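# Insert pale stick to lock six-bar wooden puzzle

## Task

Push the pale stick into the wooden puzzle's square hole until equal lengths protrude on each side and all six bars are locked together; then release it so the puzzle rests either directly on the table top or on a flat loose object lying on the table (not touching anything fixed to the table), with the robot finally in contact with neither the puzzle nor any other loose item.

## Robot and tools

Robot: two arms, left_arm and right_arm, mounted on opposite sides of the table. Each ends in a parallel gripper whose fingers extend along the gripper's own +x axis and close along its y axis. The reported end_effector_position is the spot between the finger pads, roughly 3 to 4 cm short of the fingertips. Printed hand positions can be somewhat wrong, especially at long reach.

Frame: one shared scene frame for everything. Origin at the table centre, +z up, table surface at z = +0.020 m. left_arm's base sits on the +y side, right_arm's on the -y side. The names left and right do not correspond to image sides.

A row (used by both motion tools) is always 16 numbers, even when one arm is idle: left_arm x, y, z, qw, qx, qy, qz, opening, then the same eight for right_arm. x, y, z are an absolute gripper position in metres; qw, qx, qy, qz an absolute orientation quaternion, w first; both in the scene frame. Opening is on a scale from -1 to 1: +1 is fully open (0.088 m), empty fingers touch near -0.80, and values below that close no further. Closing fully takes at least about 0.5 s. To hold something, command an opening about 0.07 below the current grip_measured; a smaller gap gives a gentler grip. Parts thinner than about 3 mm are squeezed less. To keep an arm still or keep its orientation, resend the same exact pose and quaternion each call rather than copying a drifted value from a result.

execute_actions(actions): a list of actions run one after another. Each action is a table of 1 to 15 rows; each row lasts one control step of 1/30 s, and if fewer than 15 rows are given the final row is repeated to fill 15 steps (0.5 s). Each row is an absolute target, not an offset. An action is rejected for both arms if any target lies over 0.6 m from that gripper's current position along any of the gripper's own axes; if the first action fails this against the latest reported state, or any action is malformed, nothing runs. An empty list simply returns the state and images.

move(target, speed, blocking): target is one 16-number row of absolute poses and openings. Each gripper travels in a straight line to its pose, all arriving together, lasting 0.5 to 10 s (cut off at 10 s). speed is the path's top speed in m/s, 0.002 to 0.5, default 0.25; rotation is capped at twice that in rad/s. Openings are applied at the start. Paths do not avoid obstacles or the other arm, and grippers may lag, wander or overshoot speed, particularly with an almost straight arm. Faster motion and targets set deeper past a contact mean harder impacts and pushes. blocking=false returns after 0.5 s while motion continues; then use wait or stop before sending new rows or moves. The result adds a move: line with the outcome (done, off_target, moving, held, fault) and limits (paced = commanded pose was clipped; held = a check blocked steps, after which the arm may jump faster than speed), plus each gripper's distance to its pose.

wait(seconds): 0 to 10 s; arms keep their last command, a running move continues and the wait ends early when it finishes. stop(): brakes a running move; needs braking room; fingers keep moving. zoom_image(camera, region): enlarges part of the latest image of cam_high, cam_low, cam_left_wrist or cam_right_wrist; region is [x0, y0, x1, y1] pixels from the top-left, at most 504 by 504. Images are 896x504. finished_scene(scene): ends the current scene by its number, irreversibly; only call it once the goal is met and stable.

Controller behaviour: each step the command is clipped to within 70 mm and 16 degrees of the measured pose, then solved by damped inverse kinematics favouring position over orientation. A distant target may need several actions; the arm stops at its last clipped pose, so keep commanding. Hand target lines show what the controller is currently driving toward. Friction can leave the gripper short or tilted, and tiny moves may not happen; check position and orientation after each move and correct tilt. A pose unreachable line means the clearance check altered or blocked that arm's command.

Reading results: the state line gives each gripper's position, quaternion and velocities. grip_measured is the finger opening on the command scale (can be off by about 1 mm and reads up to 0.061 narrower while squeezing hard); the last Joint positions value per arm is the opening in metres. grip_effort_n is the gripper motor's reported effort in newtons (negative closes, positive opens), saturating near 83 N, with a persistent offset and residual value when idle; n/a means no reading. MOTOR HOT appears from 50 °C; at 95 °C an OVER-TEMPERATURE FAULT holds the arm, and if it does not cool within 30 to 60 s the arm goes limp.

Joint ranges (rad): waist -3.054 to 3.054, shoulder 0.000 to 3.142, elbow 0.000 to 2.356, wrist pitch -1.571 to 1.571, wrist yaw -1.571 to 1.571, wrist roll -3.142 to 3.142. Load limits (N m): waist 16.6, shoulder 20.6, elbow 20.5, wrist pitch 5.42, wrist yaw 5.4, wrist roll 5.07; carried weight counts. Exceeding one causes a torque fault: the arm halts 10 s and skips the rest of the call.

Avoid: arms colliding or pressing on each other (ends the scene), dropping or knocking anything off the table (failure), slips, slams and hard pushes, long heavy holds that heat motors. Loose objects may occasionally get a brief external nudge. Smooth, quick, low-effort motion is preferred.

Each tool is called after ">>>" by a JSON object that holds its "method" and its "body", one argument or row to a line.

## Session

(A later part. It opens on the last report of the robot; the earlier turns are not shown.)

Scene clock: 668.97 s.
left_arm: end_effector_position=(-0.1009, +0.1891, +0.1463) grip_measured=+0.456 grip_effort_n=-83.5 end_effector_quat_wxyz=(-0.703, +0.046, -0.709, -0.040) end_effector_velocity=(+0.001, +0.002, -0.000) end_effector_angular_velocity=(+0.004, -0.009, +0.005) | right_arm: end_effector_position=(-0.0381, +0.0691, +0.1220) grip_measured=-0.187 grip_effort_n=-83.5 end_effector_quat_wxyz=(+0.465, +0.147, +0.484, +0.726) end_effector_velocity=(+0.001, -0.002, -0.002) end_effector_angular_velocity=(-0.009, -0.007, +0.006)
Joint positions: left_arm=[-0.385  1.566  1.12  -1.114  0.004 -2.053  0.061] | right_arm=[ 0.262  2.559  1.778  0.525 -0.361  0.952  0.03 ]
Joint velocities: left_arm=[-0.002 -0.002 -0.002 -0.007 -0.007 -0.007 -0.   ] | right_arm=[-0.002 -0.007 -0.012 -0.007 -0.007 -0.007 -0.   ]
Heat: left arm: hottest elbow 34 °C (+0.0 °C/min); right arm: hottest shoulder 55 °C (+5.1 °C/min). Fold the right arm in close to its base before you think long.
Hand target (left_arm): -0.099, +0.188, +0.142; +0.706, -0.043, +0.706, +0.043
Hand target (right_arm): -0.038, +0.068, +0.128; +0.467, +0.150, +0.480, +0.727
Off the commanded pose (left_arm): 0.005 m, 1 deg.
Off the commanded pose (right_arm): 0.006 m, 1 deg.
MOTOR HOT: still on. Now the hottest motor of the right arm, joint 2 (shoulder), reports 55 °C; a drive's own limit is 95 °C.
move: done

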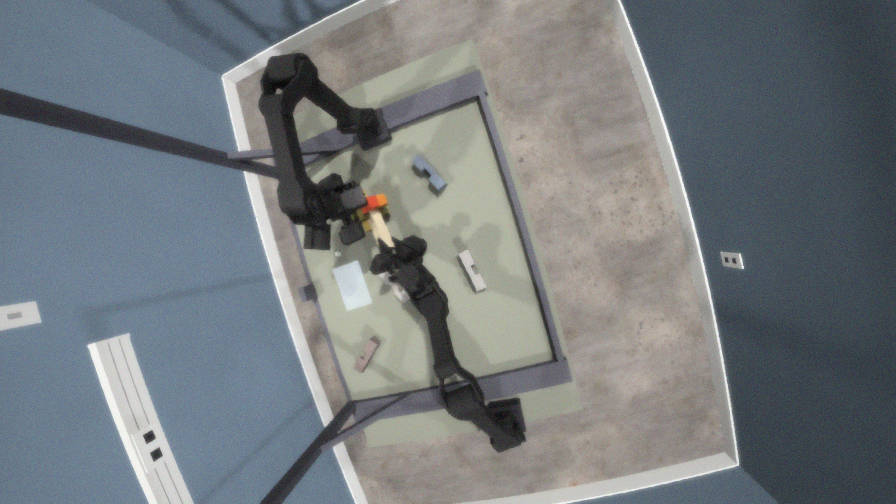

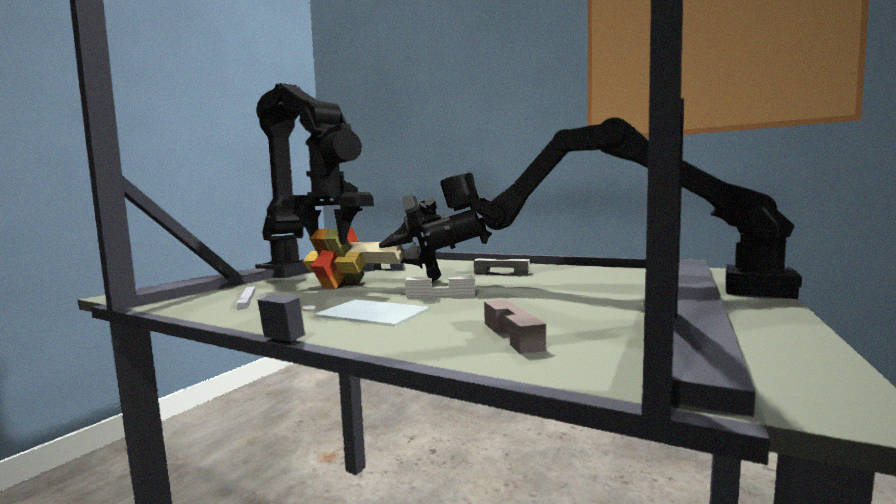

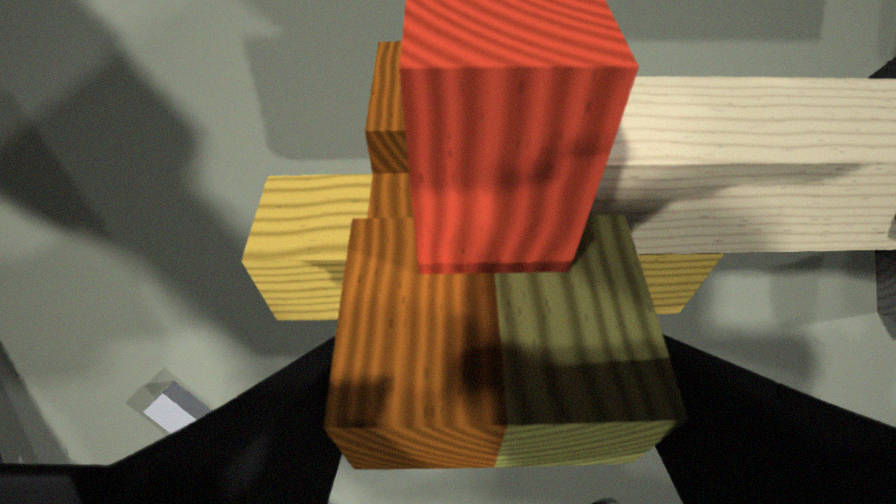

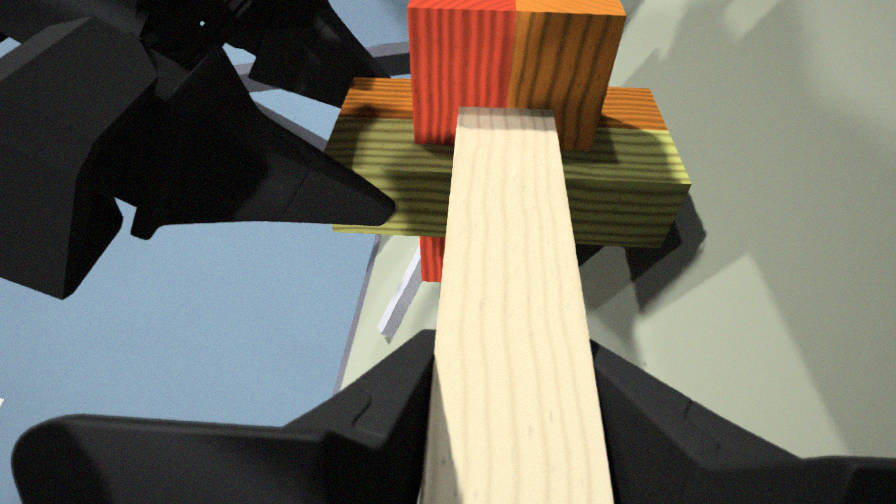

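>>> {"method": "move", "body": {
  "target": [-0.0995, 0.1882, 0.142, 0.7058, -0.0432, 0.7058, 0.0432, 0.38, -0.0420, 0.0690, 0.1225, 0.4669, 0.1500, 0.4803, 0.7272, -0.28],
  "speed": 0.01
}}

>>> {"method": "move", "body": {
  "target": [-0.0995, 0.1882, 0.142, 0.7058, -0.0432, 0.7058, 0.0432, 0.38, -0.0432, 0.0765, 0.1195, 0.4669, 0.1500, 0.4803, 0.7272, -0.28],
  "speed": 0.01
}}

Scene clock: 687.40 s.
left_arm: end_effector_position=(-0.1008, +0.1890, +0.1463) grip_measured=+0.456 grip_effort_n=-83.5 end_effector_quat_wxyz=(-0.703, +0.047, -0.709, -0.040) end_effector_velocity=(+0.003, +0.001, +0.001) end_effector_angular_velocity=(-0.005, -0.021, +0.005) | right_arm: end_effector_position=(-0.0391, +0.0692, +0.1227) grip_measured=-0.187 grip_effort_n=-83.5 end_effector_quat_wxyz=(+0.466, +0.149, +0.483, +0.726) end_effector_velocity=(+0.004, +0.002, -0.002) end_effector_angular_velocity=(+0.005, -0.025, -0.019)
Joint positions: left_arm=[-0.384  1.566  1.12  -1.114  0.004 -2.053  0.061] | right_arm=[ 0.265  2.559  1.778  0.529 -0.355  0.954  0.03 ]
Joint velocities: left_arm=[-0.002 -0.007 -0.002 -0.007 -0.022 -0.007  0.   ] | right_arm=[-0.002  0.002  0.002 -0.007  0.022 -0.022 -0.   ]
Heat: left arm: hottest elbow 34 °C (+0.0 °C/min); right arm: hottest shoulder 58 °C (+4.0 °C/min). Fold the right arm in close to its base before you think long.
Hand target (left_arm): -0.099, +0.188, +0.142; +0.706, -0.043, +0.706, +0.043
Hand target (right_arm): -0.042, +0.069, +0.123; +0.467, +0.150, +0.480, +0.727
Off the commanded pose (left_arm): 0.005 m, 1 deg.
Off the commanded pose (right_arm): 0.003 m, 0 deg.
MOTOR HOT: still on. Now the hottest motor of the right arm, joint 2 (shoulder), reports 58 °C; a drive's own limit is 95 °C.
move: done

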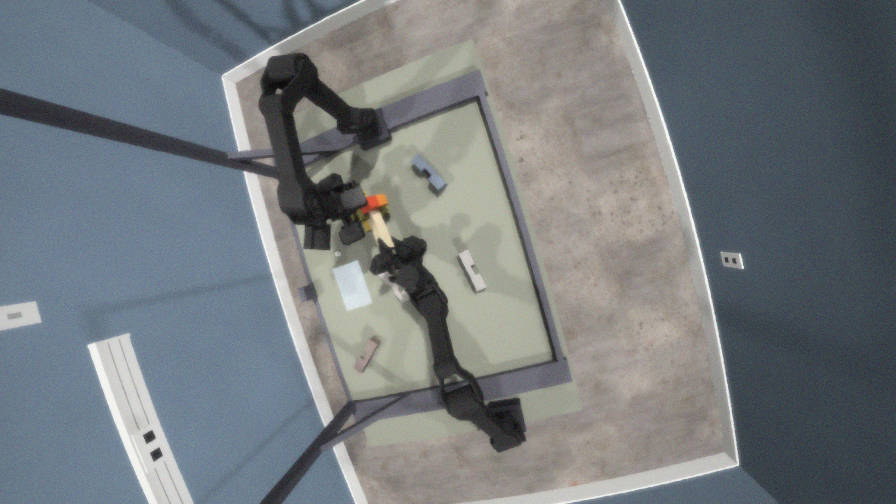

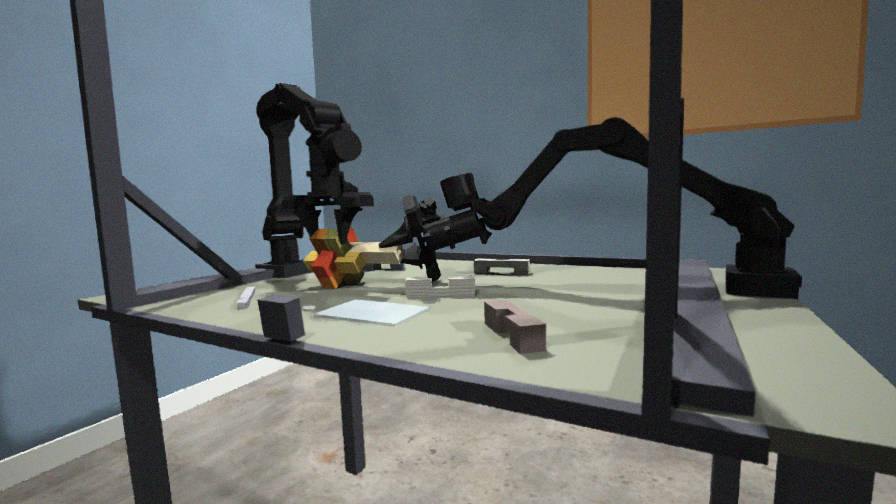

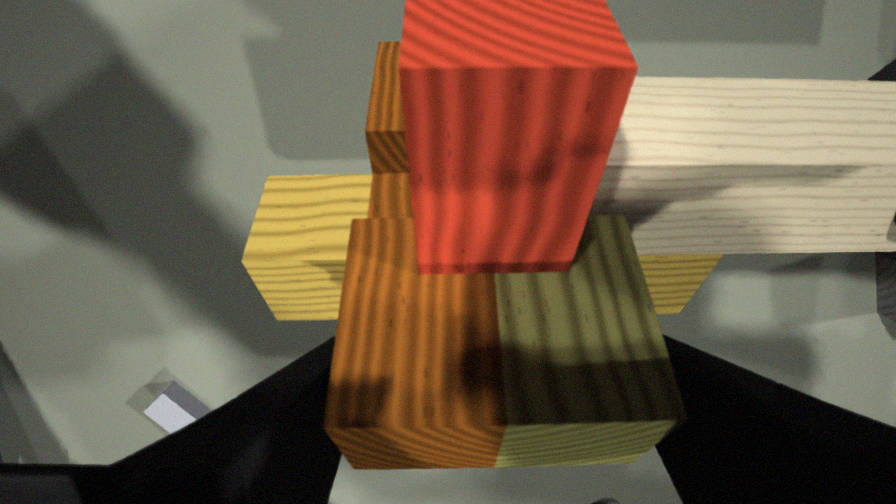

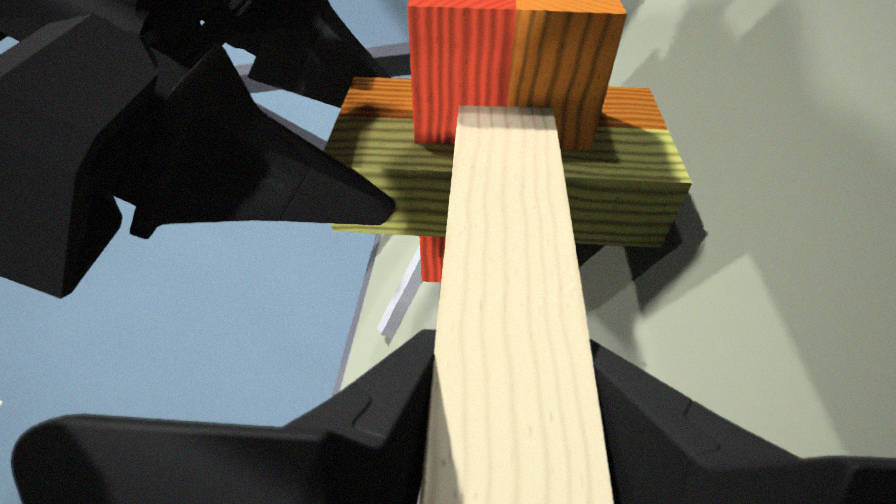

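Scene clock: 688.53 s.
left_arm: end_effector_position=(-0.1017, +0.1912, +0.1462) grip_measured=+0.456 grip_effort_n=-83.5 end_effector_quat_wxyz=(-0.702, +0.042, -0.709, -0.043) end_effector_velocity=(+0.001, +0.002, +0.001) end_effector_angular_velocity=(-0.000, -0.008, +0.020) | right_arm: end_effector_position=(-0.0401, +0.0731, +0.1220) grip_measured=-0.187 grip_effort_n=-83.5 end_effector_quat_wxyz=(+0.466, +0.149, +0.483, +0.726) end_effector_velocity=(-0.001, -0.002, -0.005) end_effector_angular_velocity=(-0.011, -0.017, +0.024)
Joint positions: left_arm=[-0.387  1.566  1.12  -1.122  0.01  -2.053  0.061] | right_arm=[ 0.266  2.575  1.808  0.514 -0.355  0.954  0.03 ]
Joint velocities: left_arm=[-0.002 -0.007 -0.002 -0.007 -0.007 -0.022  0.   ] | right_arm=[-0.002  0.002  0.002 -0.022 -0.022 -0.022 -0.   ]
Heat: left arm: hottest elbow 34 °C (+0.0 °C/min); right arm: hottest shoulder 58 °C (+4.0 °C/min). Fold the right arm in close to its base before you think long.
Hand target (left_arm): -0.100, +0.188, +0.142; +0.706, -0.043, +0.706, +0.043
Hand target (right_arm): -0.043, +0.076, +0.119; +0.467, +0.150, +0.480, +0.727
Off the commanded pose (left_arm): 0.006 m, 1 deg.
Off the commanded pose (right_arm): 0.005 m, 0 deg.
MOTOR HOT: still on. Now the hottest motor of the right arm, joint 2 (shoulder), reports 58 °C; a drive's own limit is 95 °C.
move: done

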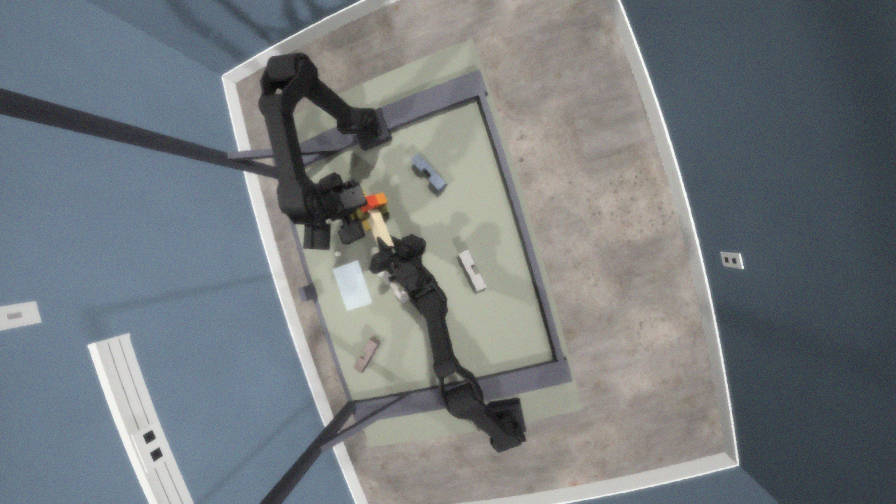

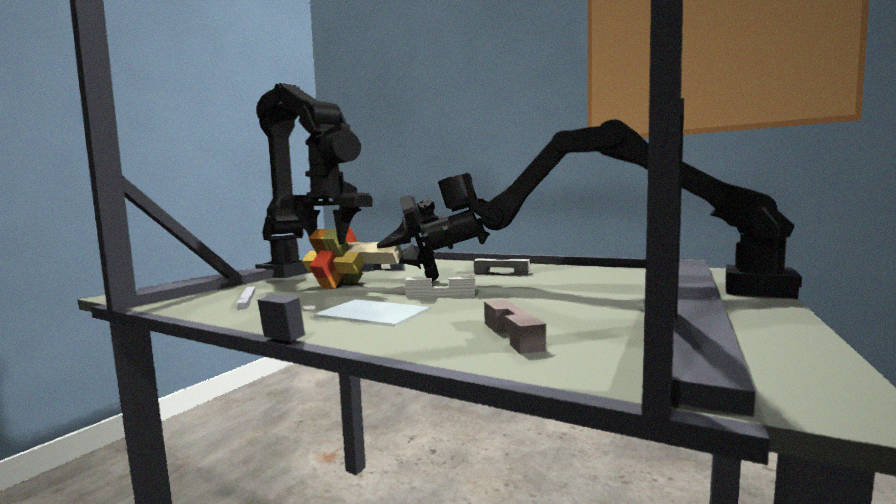

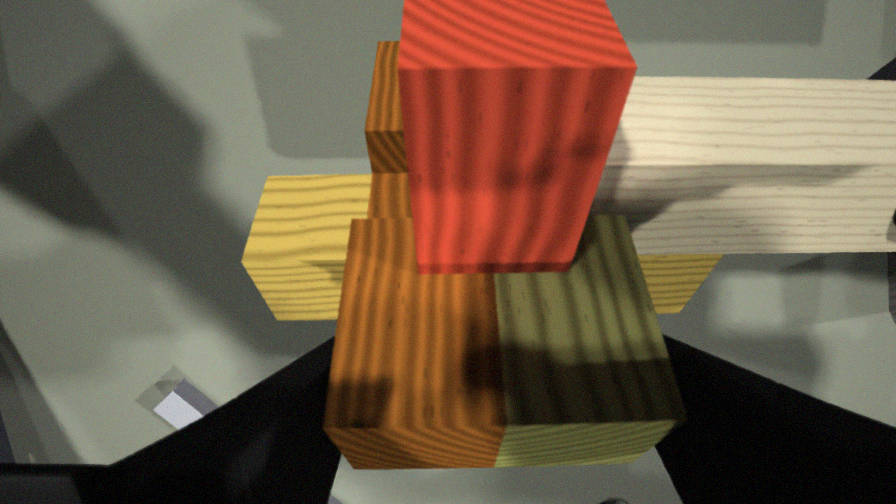

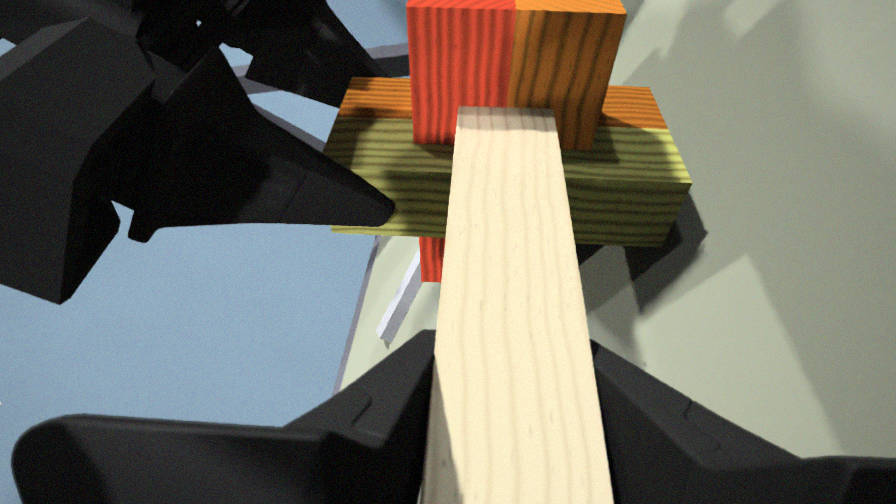

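>>> {"method": "move", "body": {
  "target": [-0.0995, 0.1882, 0.142, 0.7058, -0.0432, 0.7058, 0.0432, 0.38, -0.0385, 0.0640, 0.1283, 0.4669, 0.1500, 0.4803, 0.7272, -0.28],
  "speed": 0.015
}}

>>> {"method": "zoom_image", "body": {
  "camera": "cam_right_wrist",
  "region": [445, 85, 515, 135]
}}

>>> {"method": "zoom_image", "body": {
  "camera": "cam_right_wrist",
  "region": [500, 85, 570, 135]
}}

>>> {"method": "zoom_image", "body": {
  "camera": "cam_low",
  "region": [300, 230, 410, 285]
}}

Scene clock: 695.73 s.
left_arm: end_effector_position=(-0.1003, +0.1870, +0.1463) grip_measured=+0.456 grip_effort_n=-83.5 end_effector_quat_wxyz=(-0.703, +0.050, -0.708, -0.037) end_effector_velocity=(+0.002, +0.003, -0.001) end_effector_angular_velocity=(+0.009, -0.011, -0.010) | right_arm: end_effector_position=(-0.0383, +0.0663, +0.1223) grip_measured=-0.187 grip_effort_n=-83.5 end_effector_quat_wxyz=(+0.468, +0.149, +0.483, +0.725) end_effector_velocity=(+0.003, -0.001, -0.002) end_effector_angular_velocity=(-0.000, -0.022, -0.004)
Joint positions: left_arm=[-0.383  1.566  1.12  -1.106 -0.001 -2.052  0.061] | right_arm=[ 0.266  2.548  1.757  0.536 -0.353  0.954  0.03 ]
Joint velocities: left_arm=[-0.002 -0.002 -0.007 -0.007 -0.007  0.007 -0.   ] | right_arm=[-0.002 -0.007 -0.012 -0.007  0.007 -0.022 -0.   ]
Heat: left arm: hottest elbow 34 °C (+0.0 °C/min); right arm: hottest shoulder 57 °C (+2.0 °C/min). Fold the right arm in close to its base before you think long.
Hand target (left_arm): -0.100, +0.188, +0.142; +0.706, -0.043, +0.706, +0.043
Hand target (right_arm): -0.039, +0.064, +0.128; +0.467, +0.150, +0.480, +0.727
Off the commanded pose (left_arm): 0.005 m, 1 deg.
Off the commanded pose (right_arm): 0.006 m, 0 deg.
MOTOR HOT: still on. Now the hottest motor of the right arm, joint 2 (shoulder), reports 57 °C; a drive's own limit is 95 °C.
move: done

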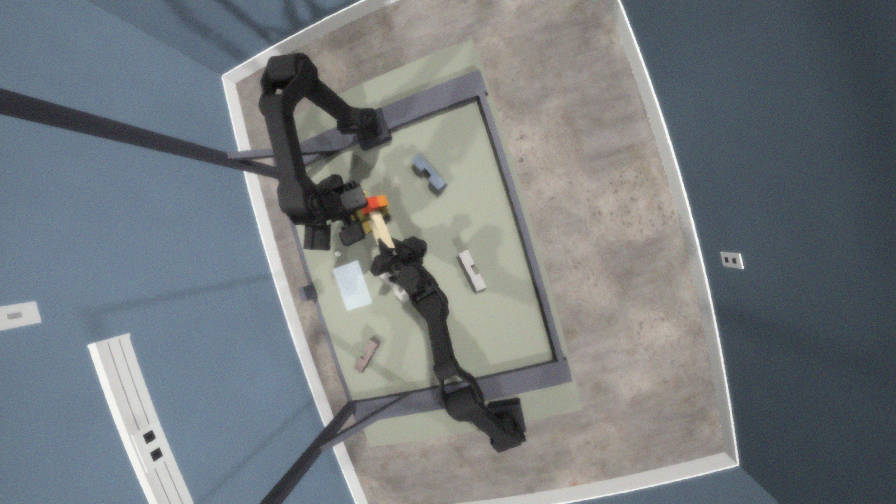

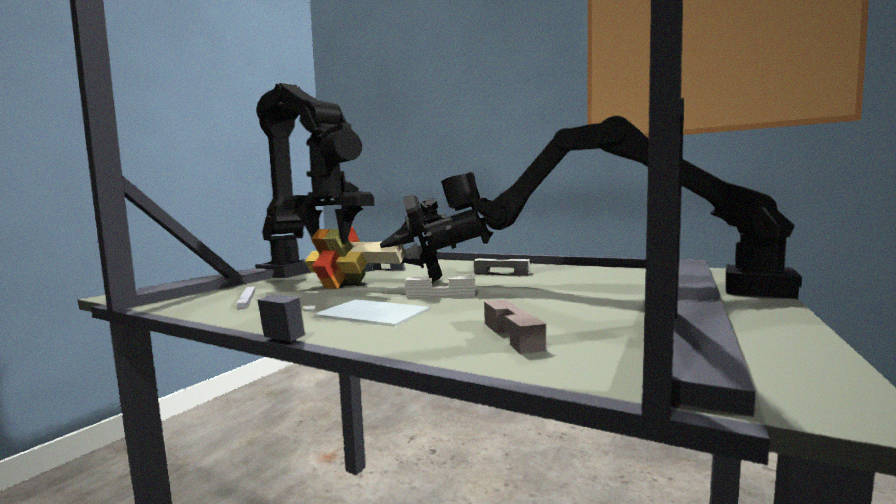

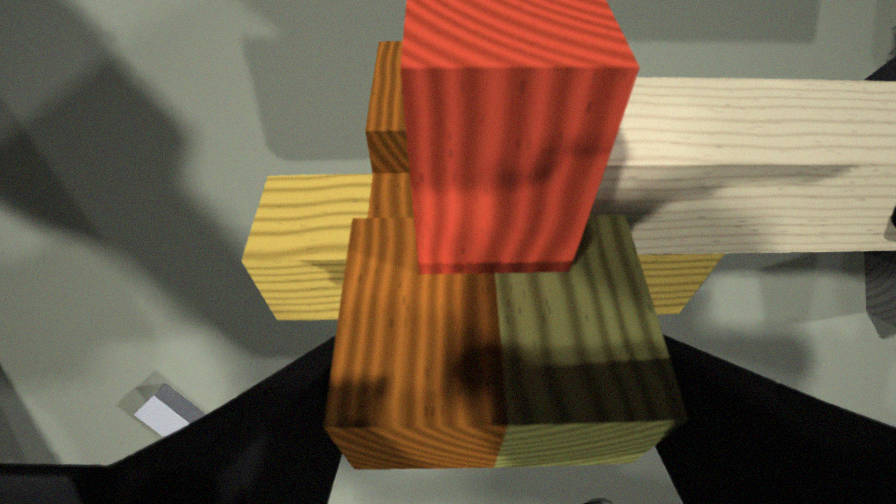

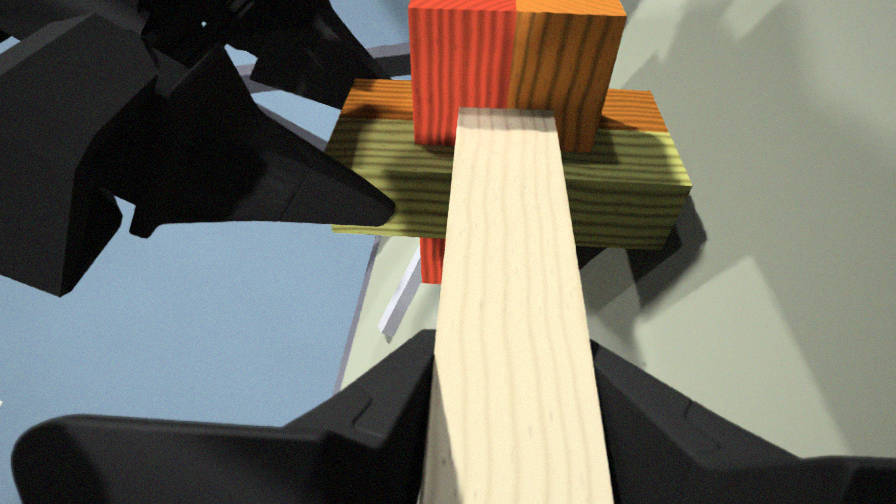

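Region (445, 85, 515, 135) of cam_right_wrist's 896x504 image, scaled by 7.200, with more detail than that image has; it fills the top 360 rows of this view, and the rest is white.

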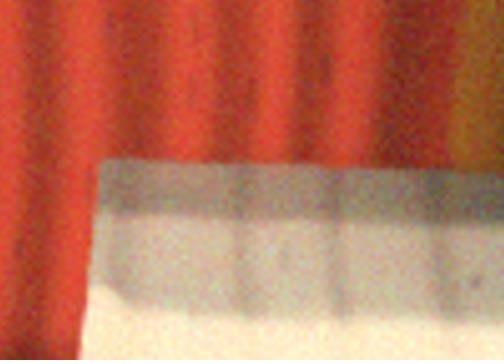

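Region (500, 85, 570, 135) of cam_right_wrist's 896x504 image, scaled by 7.200, with more detail than that image has; it fills the top 360 rows of this view, and the rest is white.

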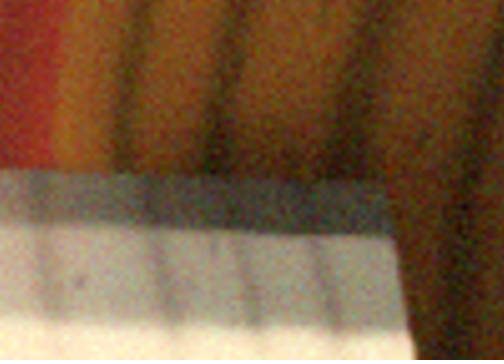

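Region (300, 230, 410, 285) of cam_low's 896x504 image, scaled by 4.582, with more detail than that image has.

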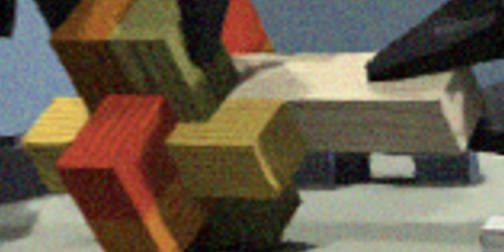

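>>> {"method": "move", "body": {
  "target": [-0.0995, 0.1882, 0.142, 0.7058, -0.0432, 0.7058, 0.0432, 0.38, -0.0400, 0.0745, 0.1195, 0.4669, 0.1500, 0.4803, 0.7272, -0.28],
  "speed": 0.012
}}

>>> {"method": "move", "body": {
  "target": [-0.0995, 0.1882, 0.142, 0.7058, -0.0432, 0.7058, 0.0432, 0.38, -0.0400, 0.0745, 0.1195, 0.4669, 0.1500, 0.4803, 0.7272, 0.2],
  "speed": 0.012
}}

Scene clock: 708.90 s.
left_arm: end_effector_position=(-0.1009, +0.1898, +0.1462) grip_measured=+0.456 grip_effort_n=-83.5 end_effector_quat_wxyz=(-0.703, +0.044, -0.709, -0.041) end_effector_velocity=(+0.001, +0.002, -0.001) end_effector_angular_velocity=(+0.009, -0.011, +0.005) | right_arm: end_effector_position=(-0.0392, +0.0711, +0.1221) grip_measured=-0.187 grip_effort_n=-83.5 end_effector_quat_wxyz=(+0.467, +0.150, +0.483, +0.725) end_effector_velocity=(-0.002, -0.002, -0.002) end_effector_angular_velocity=(-0.013, -0.008, +0.011)
Joint positions: left_arm=[-0.385  1.566  1.12  -1.117  0.006 -2.051  0.061] | right_arm=[ 0.265  2.566  1.79   0.524 -0.353  0.955  0.03 ]
Joint velocities: left_arm=[-0.002  0.002 -0.002 -0.007 -0.007 -0.007 -0.   ] | right_arm=[ 0.002 -0.002  0.002 -0.022 -0.007 -0.007 -0.   ]
Heat: left arm: hottest elbow 34 °C (+0.0 °C/min); right arm: hottest shoulder 59 °C (+2.0 °C/min). Fold the right arm in close to its base before you think long.
Hand target (left_arm): -0.099, +0.188, +0.142; +0.706, -0.043, +0.706, +0.043
Hand target (right_arm): -0.040, +0.074, +0.119; +0.467, +0.150, +0.480, +0.727
Off the commanded pose (left_arm): 0.005 m, 1 deg.
Off the commanded pose (right_arm): 0.004 m, 0 deg.
MOTOR HOT: still on. Now the hottest motor of the right arm, joint 2 (shoulder), reports 59 °C; a drive's own limit is 95 °C.
move: done

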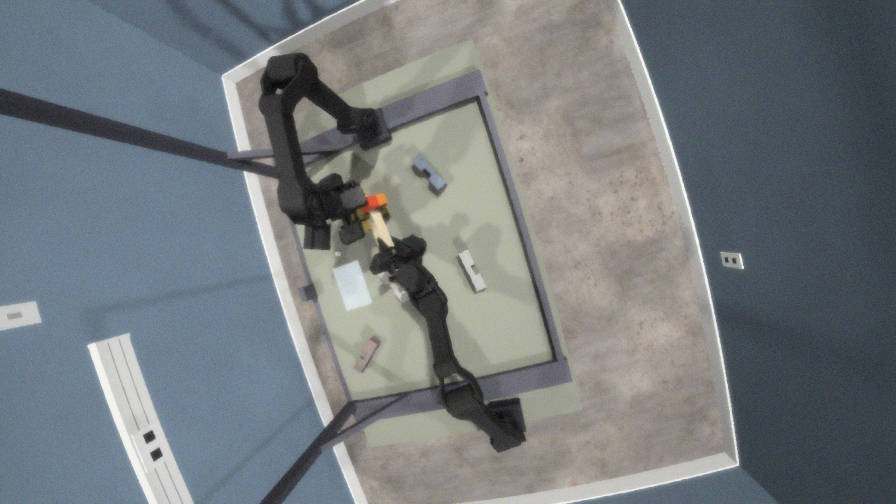

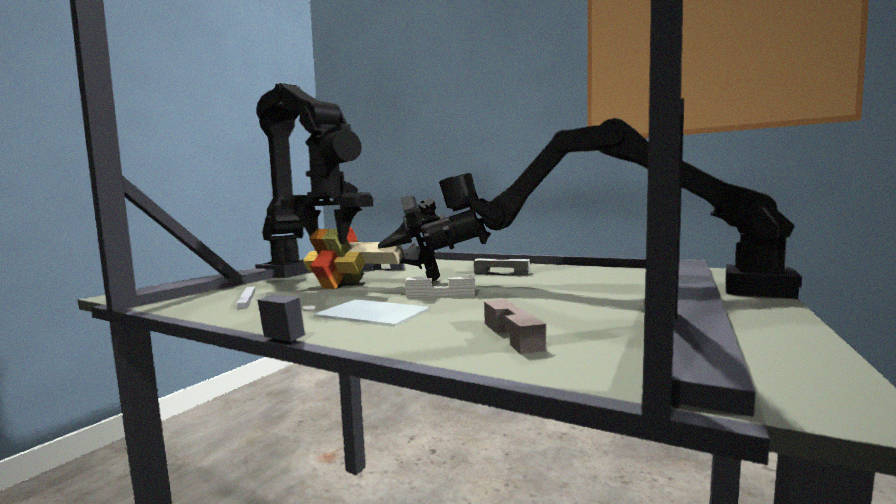

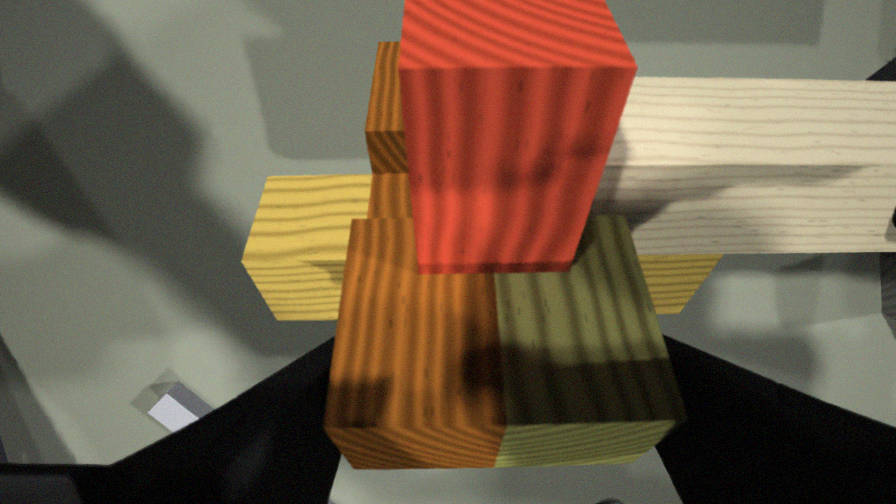

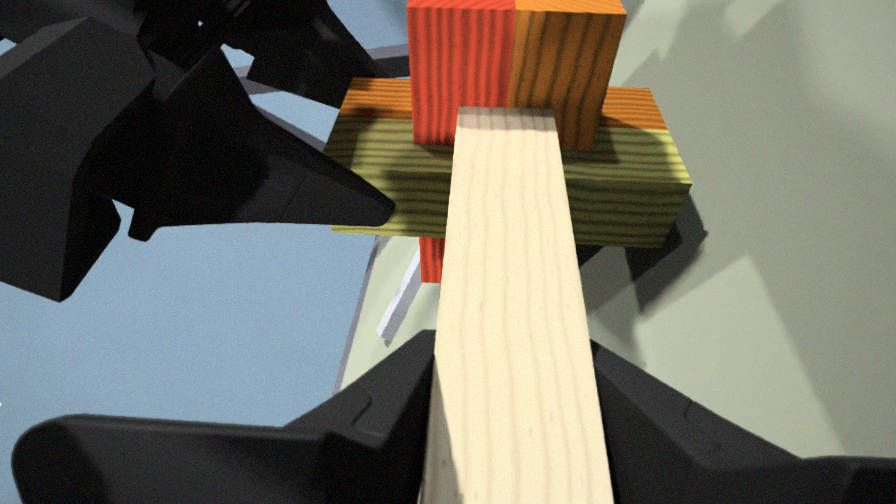

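Scene clock: 709.63 s.
left_arm: end_effector_position=(-0.1008, +0.1897, +0.1462) grip_measured=+0.456 grip_effort_n=-83.5 end_effector_quat_wxyz=(-0.703, +0.045, -0.709, -0.041) end_effector_velocity=(+0.000, -0.001, -0.001) end_effector_angular_velocity=(-0.005, -0.006, +0.005) | right_arm: end_effector_position=(-0.0396, +0.0731, +0.1270) grip_measured=+0.198 grip_effort_n=16.0 end_effector_quat_wxyz=(+0.466, +0.153, +0.479, +0.728) end_effector_velocity=(+0.004, +0.000, -0.001) end_effector_angular_velocity=(-0.004, -0.006, +0.001)
Joint positions: left_arm=[-0.385  1.566  1.12  -1.117  0.005 -2.051  0.061] | right_arm=[ 0.265  2.566  1.802  0.523 -0.353  0.954  0.049]
Joint velocities: left_arm=[-0.002  0.002 -0.002  0.007 -0.007 -0.007 -0.   ] | right_arm=[-0.007 -0.002 -0.002 -0.007 -0.007 -0.007 -0.   ]
Heat: left arm: hottest elbow 34 °C (+0.0 °C/min); right arm: hottest shoulder 59 °C (+2.0 °C/min). Fold the right arm in close to its base before you think long.
Hand target (left_arm): -0.099, +0.188, +0.142; +0.706, -0.043, +0.706, +0.043
Hand target (right_arm): -0.040, +0.074, +0.120; +0.467, +0.150, +0.480, +0.727
Off the commanded pose (left_arm): 0.005 m, 1 deg.
Off the commanded pose (right_arm): 0.008 m, 0 deg.
MOTOR HOT: still on. Now the hottest motor of the right arm, joint 2 (shoulder), reports 59 °C; a drive's own limit is 95 °C.
move: done

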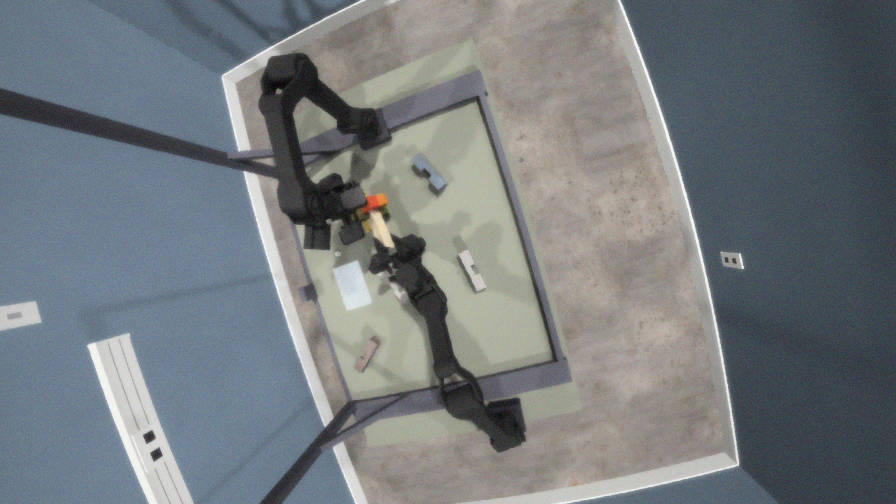

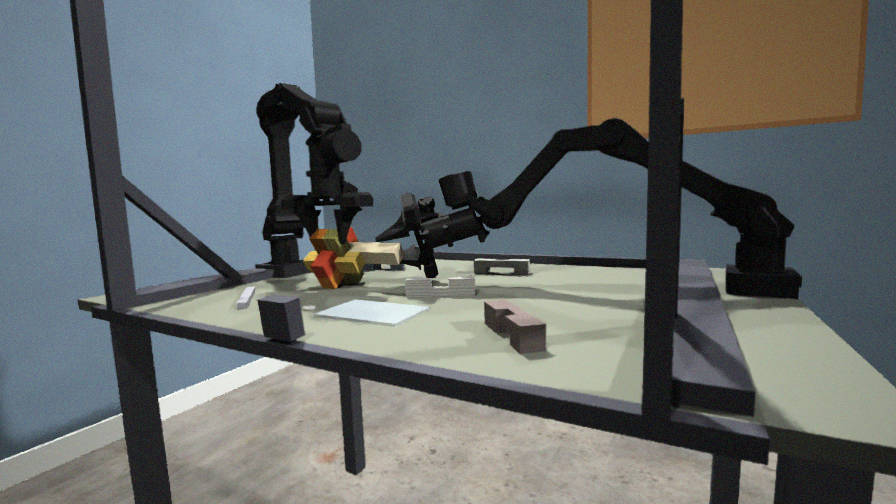

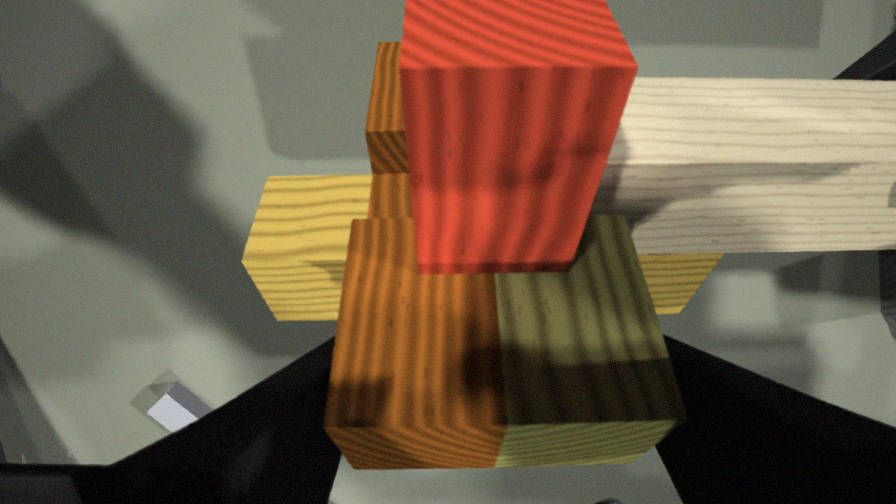

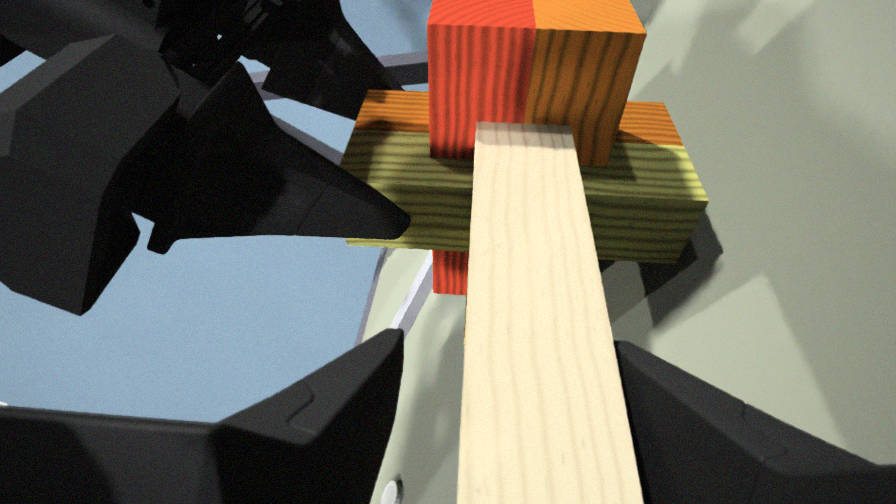

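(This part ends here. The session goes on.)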